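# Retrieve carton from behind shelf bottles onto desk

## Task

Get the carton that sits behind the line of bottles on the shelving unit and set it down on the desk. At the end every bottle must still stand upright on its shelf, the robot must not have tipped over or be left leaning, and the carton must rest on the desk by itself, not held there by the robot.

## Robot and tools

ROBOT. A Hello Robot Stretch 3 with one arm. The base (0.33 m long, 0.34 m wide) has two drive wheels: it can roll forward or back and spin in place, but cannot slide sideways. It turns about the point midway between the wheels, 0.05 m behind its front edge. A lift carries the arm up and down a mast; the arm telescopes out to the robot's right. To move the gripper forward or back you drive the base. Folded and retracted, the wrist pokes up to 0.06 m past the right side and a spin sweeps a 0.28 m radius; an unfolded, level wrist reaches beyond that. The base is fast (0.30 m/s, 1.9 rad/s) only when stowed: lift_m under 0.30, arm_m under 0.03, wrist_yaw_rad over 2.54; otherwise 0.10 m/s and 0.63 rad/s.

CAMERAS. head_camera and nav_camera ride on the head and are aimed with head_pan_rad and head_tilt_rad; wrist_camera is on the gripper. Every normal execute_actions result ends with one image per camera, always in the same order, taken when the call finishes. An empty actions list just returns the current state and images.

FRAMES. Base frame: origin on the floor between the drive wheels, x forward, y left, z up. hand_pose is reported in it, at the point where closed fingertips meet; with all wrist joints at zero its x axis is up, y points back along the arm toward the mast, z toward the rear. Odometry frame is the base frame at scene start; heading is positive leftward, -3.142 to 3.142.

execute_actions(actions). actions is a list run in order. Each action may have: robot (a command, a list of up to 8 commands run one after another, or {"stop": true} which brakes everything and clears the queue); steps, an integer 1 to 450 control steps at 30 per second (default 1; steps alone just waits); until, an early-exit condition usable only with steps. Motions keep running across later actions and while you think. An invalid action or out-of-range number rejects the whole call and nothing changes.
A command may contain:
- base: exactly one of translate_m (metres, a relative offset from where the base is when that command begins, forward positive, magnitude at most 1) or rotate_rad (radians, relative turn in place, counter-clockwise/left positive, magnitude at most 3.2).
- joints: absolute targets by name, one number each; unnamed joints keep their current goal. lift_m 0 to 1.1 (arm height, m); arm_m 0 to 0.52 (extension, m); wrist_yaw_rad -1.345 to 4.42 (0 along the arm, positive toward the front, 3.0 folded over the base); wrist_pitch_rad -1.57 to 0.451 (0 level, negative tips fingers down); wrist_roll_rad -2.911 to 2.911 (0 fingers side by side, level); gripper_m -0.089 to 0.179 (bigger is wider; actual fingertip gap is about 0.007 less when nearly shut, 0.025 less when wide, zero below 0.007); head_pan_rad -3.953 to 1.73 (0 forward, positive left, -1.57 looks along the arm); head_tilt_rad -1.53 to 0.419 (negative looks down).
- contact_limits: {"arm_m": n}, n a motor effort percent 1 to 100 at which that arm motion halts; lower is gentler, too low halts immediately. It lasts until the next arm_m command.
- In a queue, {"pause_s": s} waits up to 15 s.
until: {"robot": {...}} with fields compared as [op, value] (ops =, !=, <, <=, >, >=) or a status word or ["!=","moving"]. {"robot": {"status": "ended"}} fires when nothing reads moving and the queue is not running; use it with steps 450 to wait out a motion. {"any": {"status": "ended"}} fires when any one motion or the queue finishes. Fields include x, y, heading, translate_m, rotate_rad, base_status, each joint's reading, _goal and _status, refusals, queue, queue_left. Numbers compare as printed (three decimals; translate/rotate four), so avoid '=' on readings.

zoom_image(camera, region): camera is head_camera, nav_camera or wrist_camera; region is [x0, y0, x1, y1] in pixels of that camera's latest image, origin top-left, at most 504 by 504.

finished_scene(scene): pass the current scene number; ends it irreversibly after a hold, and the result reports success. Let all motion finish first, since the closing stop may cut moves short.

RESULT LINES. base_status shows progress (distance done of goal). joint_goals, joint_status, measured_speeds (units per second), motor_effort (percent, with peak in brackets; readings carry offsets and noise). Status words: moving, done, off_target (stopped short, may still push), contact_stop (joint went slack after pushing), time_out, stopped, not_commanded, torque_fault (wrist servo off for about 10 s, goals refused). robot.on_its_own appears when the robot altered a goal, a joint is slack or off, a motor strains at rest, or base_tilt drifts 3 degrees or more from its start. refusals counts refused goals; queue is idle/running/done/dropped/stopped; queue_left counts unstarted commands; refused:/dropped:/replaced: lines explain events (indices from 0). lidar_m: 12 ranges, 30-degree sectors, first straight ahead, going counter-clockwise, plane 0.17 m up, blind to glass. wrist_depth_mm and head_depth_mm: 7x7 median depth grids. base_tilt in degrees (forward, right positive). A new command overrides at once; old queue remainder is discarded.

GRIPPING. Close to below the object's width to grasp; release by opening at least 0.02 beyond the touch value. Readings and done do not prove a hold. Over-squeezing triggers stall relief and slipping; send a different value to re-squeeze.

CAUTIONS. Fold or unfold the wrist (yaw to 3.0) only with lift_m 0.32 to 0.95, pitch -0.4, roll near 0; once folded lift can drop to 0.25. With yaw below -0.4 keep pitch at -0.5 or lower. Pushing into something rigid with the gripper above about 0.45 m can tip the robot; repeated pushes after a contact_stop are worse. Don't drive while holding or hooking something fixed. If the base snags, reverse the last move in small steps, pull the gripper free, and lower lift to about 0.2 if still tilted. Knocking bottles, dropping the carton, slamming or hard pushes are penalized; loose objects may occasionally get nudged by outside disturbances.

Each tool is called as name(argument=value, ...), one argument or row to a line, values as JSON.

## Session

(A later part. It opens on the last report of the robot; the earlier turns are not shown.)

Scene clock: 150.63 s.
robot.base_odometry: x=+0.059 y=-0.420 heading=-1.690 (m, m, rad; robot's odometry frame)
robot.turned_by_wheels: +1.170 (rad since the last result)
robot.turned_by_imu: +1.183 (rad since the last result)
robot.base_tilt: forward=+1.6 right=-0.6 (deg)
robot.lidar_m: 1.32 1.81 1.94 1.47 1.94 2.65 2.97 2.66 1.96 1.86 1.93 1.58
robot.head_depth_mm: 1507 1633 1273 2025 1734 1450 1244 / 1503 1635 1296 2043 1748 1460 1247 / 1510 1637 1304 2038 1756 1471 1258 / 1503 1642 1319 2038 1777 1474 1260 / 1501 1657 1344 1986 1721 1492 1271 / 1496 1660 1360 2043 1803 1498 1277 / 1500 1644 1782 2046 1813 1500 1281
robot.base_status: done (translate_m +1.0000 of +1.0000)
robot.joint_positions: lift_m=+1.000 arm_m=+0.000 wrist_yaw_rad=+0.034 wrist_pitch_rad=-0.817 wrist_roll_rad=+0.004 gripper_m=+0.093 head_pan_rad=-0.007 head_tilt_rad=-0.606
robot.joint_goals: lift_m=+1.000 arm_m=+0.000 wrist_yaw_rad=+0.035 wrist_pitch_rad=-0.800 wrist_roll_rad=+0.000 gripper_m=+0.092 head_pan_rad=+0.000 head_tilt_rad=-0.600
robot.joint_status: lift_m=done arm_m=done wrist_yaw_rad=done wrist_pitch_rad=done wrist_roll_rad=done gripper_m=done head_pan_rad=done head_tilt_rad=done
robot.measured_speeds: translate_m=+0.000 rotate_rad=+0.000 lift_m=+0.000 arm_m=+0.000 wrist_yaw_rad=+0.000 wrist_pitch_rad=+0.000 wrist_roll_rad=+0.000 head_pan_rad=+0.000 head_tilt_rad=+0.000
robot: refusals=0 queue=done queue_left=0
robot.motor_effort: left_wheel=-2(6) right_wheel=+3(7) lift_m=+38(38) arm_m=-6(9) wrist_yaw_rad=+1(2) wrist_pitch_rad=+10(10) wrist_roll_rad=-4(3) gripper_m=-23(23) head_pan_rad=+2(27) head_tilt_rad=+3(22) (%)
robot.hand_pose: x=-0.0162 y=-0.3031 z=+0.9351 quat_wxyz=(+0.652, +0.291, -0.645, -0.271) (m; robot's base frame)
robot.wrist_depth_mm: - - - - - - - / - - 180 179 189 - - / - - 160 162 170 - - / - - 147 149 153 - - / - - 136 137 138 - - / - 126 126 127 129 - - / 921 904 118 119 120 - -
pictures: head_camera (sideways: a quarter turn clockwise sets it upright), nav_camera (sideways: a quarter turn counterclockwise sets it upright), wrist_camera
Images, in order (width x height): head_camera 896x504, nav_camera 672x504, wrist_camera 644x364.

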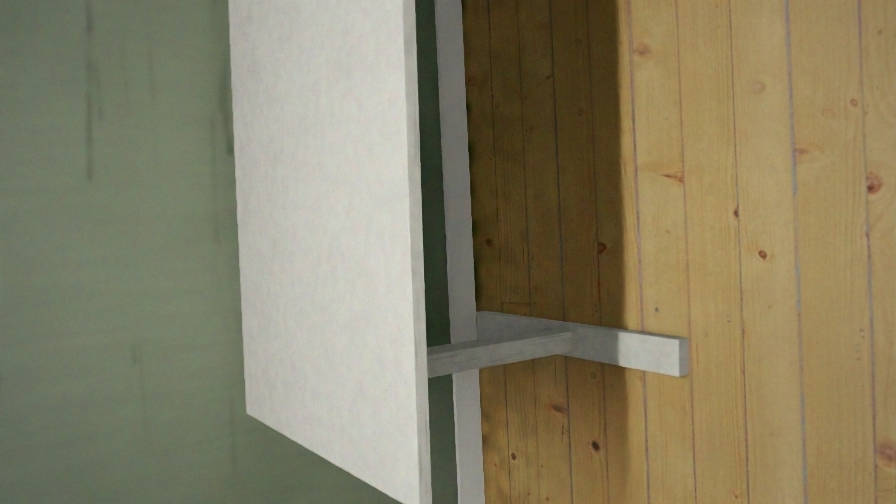

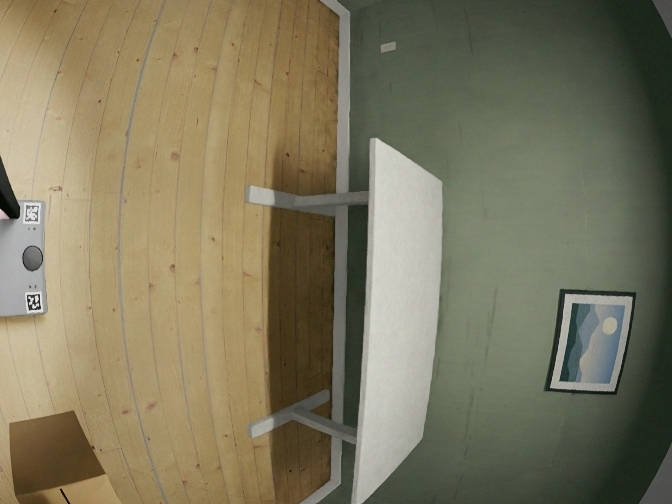

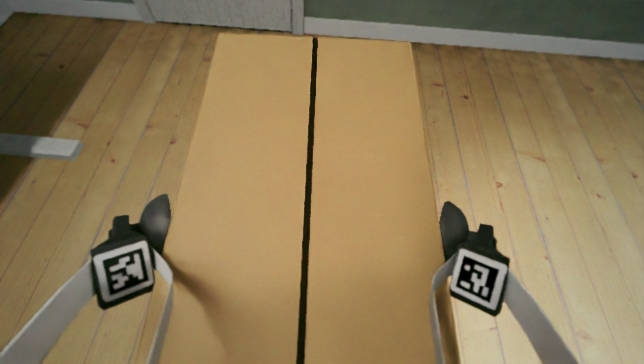

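execute_actions(
  actions=[
    {"robot": [{"base": {"translate_m": 0.38}}, {"base": {"rotate_rad": 1.55}, "joints": {"arm_m": 0.51, "wrist_pitch_rad": -0.86, "head_pan_rad": -1.57, "head_tilt_rad": -0.6}}, {"joints": {"lift_m": 0.96}}], "steps": 450, "until": {"robot": {"status": "ended"}}},
  ],
)

Scene clock: 165.07 s.
robot.base_odometry: x=+0.014 y=-0.797 heading=-0.140 (m, m, rad; robot's odometry frame)
robot.turned_by_wheels: +1.550 (rad since the last result)
robot.turned_by_imu: +1.551 (rad since the last result)
robot.base_tilt: forward=+1.5 right=-0.7 (deg)
robot.lidar_m: 1.87 1.56 2.26 3.23 2.71 1.97 1.86 1.30 1.33 0.98 0.95 1.90
robot.head_depth_mm: 1166 1250 1165 959 816 1452 1241 / 1170 - 1284 969 823 1454 1253 / 1157 - 842 784 830 1467 1259 / 1167 1290 868 796 809 1481 1260 / 1165 1282 1337 995 818 1444 1266 / 1164 1283 1350 1002 823 1459 1265 / 1163 1284 1387 1014 828 1502 1284
robot.base_status: done (rotate_rad +1.5499 of +1.5500)
robot.joint_positions: lift_m=+0.960 arm_m=+0.510 wrist_yaw_rad=+0.034 wrist_pitch_rad=-0.875 wrist_roll_rad=+0.004 gripper_m=+0.093 head_pan_rad=-1.563 head_tilt_rad=-0.606
robot.joint_goals: lift_m=+0.960 arm_m=+0.510 wrist_yaw_rad=+0.035 wrist_pitch_rad=-0.860 wrist_roll_rad=+0.000 gripper_m=+0.092 head_pan_rad=-1.570 head_tilt_rad=-0.600
robot.joint_status: lift_m=done arm_m=done wrist_yaw_rad=done wrist_pitch_rad=done wrist_roll_rad=done gripper_m=done head_pan_rad=done head_tilt_rad=done
robot.measured_speeds: translate_m=+0.000 rotate_rad=+0.000 lift_m=+0.000 arm_m=+0.000 wrist_yaw_rad=+0.000 wrist_pitch_rad=+0.000 wrist_roll_rad=+0.000 head_pan_rad=+0.000 head_tilt_rad=+0.000
robot: refusals=0 queue=done queue_left=0
robot.motor_effort: left_wheel=-1(6) right_wheel=+2(7) lift_m=+22(36) arm_m=+5(6) wrist_yaw_rad=+1(1) wrist_pitch_rad=+9(11) wrist_roll_rad=-3(3) gripper_m=-23(23) head_pan_rad=-2(27) head_tilt_rad=+3(4) (%)
robot.hand_pose: x=-0.0166 y=-0.8003 z=+0.8869 quat_wxyz=(+0.644, +0.310, -0.636, -0.290) (m; robot's base frame)
robot.wrist_depth_mm: 470 472 482 490 504 510 523 / 418 424 179 179 188 461 464 / 382 387 161 162 170 412 422 / 351 354 147 149 153 376 385 / 323 323 135 137 139 350 352 / 303 126 126 127 129 325 325 / 279 280 118 119 120 297 303
pictures: head_camera (sideways: a quarter turn clockwise sets it upright), nav_camera (sideways: a quarter turn counterclockwise sets it upright), wrist_camera
Images, in order (width x height): head_camera 896x504, nav_camera 672x504, wrist_camera 644x364.

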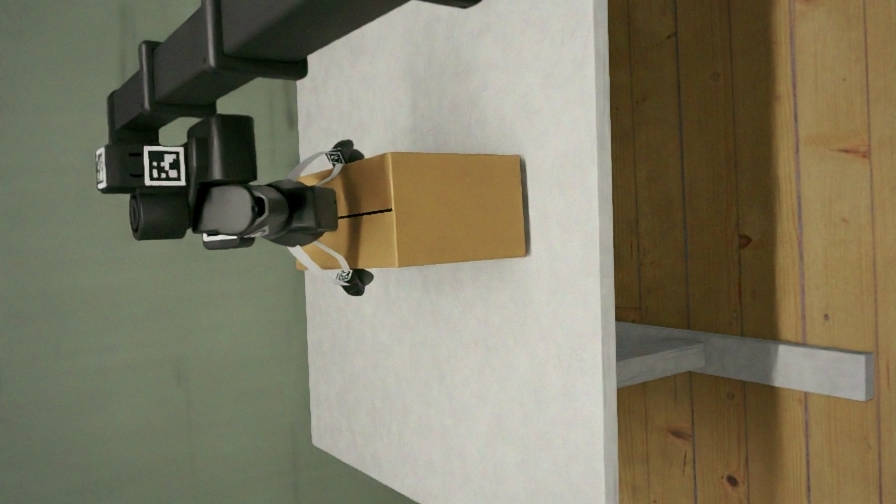

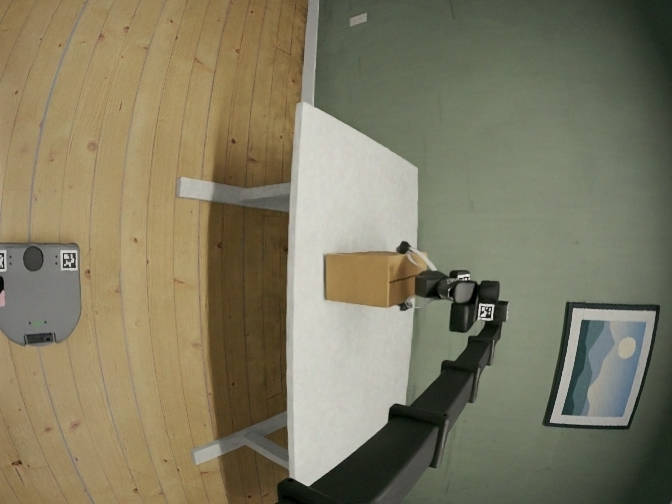

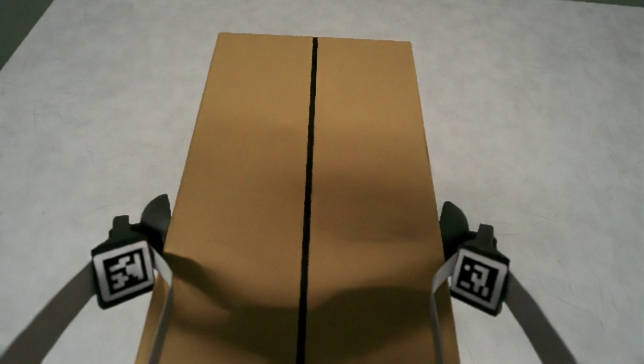

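execute_actions(
  actions=[
    {"robot": [{"joints": {"lift_m": 0.945}}, {"joints": {"gripper_m": 0.165}}, {"joints": {"lift_m": 1.02, "head_pan_rad": 1.65, "head_tilt_rad": -0.25}}], "steps": 300, "until": {"robot": {"status": "ended"}}},
  ],
)

Scene clock: 173.27 s.
robot.base_odometry: x=+0.014 y=-0.797 heading=-0.140 (m, m, rad; robot's odometry frame)
robot.turned_by_wheels: +0.000 (rad since the last result)
robot.turned_by_imu: +0.001 (rad since the last result)
robot.base_tilt: forward=+1.5 right=-0.6 (deg)
robot.lidar_m: 1.86 1.57 2.26 3.24 2.71 1.96 1.87 1.30 1.33 0.98 0.95 1.90
robot.head_depth_mm: 2969 3112 3250 3393 2860 2050 1606 / 2964 3120 3278 3452 2888 2075 1625 / 2981 3153 3270 3419 2911 2097 1644 / 2996 3138 3263 3505 2922 2103 1651 / 3005 3186 3271 3526 2973 2130 1655 / 3037 3098 3295 3130 3126 - - / 3058 3225 3372 3503 - - -
robot.base_status: done (rotate_rad +1.5499 of +1.5500)
robot.joint_positions: lift_m=+1.020 arm_m=+0.510 wrist_yaw_rad=+0.034 wrist_pitch_rad=-0.872 wrist_roll_rad=+0.004 gripper_m=+0.165 head_pan_rad=+1.643 head_tilt_rad=-0.260
robot.joint_goals: lift_m=+1.020 arm_m=+0.510 wrist_yaw_rad=+0.035 wrist_pitch_rad=-0.860 wrist_roll_rad=+0.000 gripper_m=+0.165 head_pan_rad=+1.650 head_tilt_rad=-0.250
robot.joint_status: lift_m=done arm_m=done wrist_yaw_rad=done wrist_pitch_rad=done wrist_roll_rad=done gripper_m=done head_pan_rad=done head_tilt_rad=done
robot.measured_speeds: translate_m=+0.000 rotate_rad=+0.000 lift_m=+0.000 arm_m=+0.000 wrist_yaw_rad=+0.000 wrist_pitch_rad=+0.000 wrist_roll_rad=+0.000 head_pan_rad=+0.000 head_tilt_rad=+0.000
robot: refusals=0 queue=done queue_left=0
robot.motor_effort: left_wheel=-1(2) right_wheel=+2(3) lift_m=+37(40) arm_m=+6(6) wrist_yaw_rad=+1(1) wrist_pitch_rad=+7(9) wrist_roll_rad=-3(3) gripper_m=+1(97) head_pan_rad=+2(27) head_tilt_rad=+6(26) (%)
robot.hand_pose: x=-0.0166 y=-0.8008 z=+0.9467 quat_wxyz=(+0.645, +0.309, -0.637, -0.289) (m; robot's base frame)
robot.wrist_depth_mm: 676 563 574 583 592 607 599 / 521 509 513 523 530 545 553 / 453 456 453 255 488 488 500 / 413 421 238 233 435 446 455 / 384 392 218 214 399 417 417 / - 362 200 198 371 - 385 / 332 335 184 185 342 353 357
pictures: head_camera (sideways: a quarter turn clockwise sets it upright), nav_camera (sideways: a quarter turn counterclockwise sets it upright), wrist_camera
Images, in order (width x height): head_camera 896x504, nav_camera 672x504, wrist_camera 644x364.

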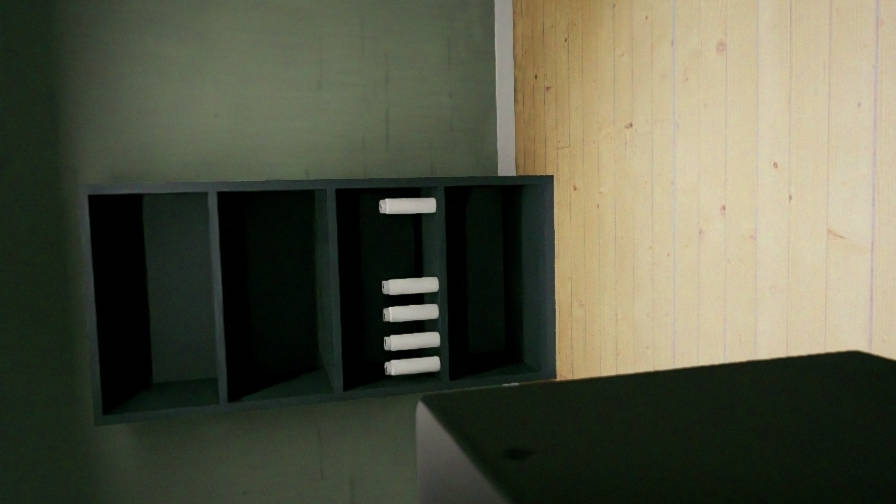

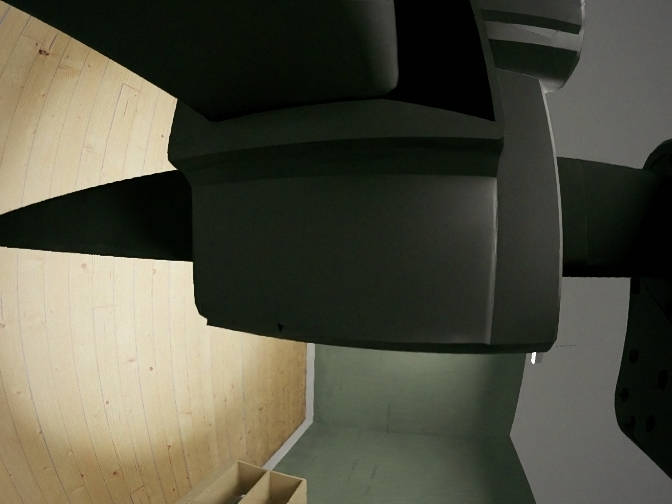

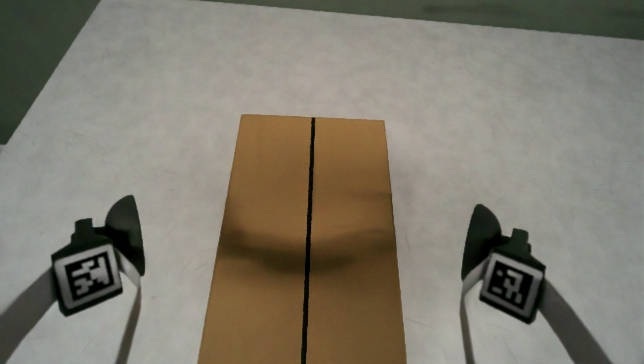

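finished_scene(
  scene=2,
)

The scene is finished: the task was done.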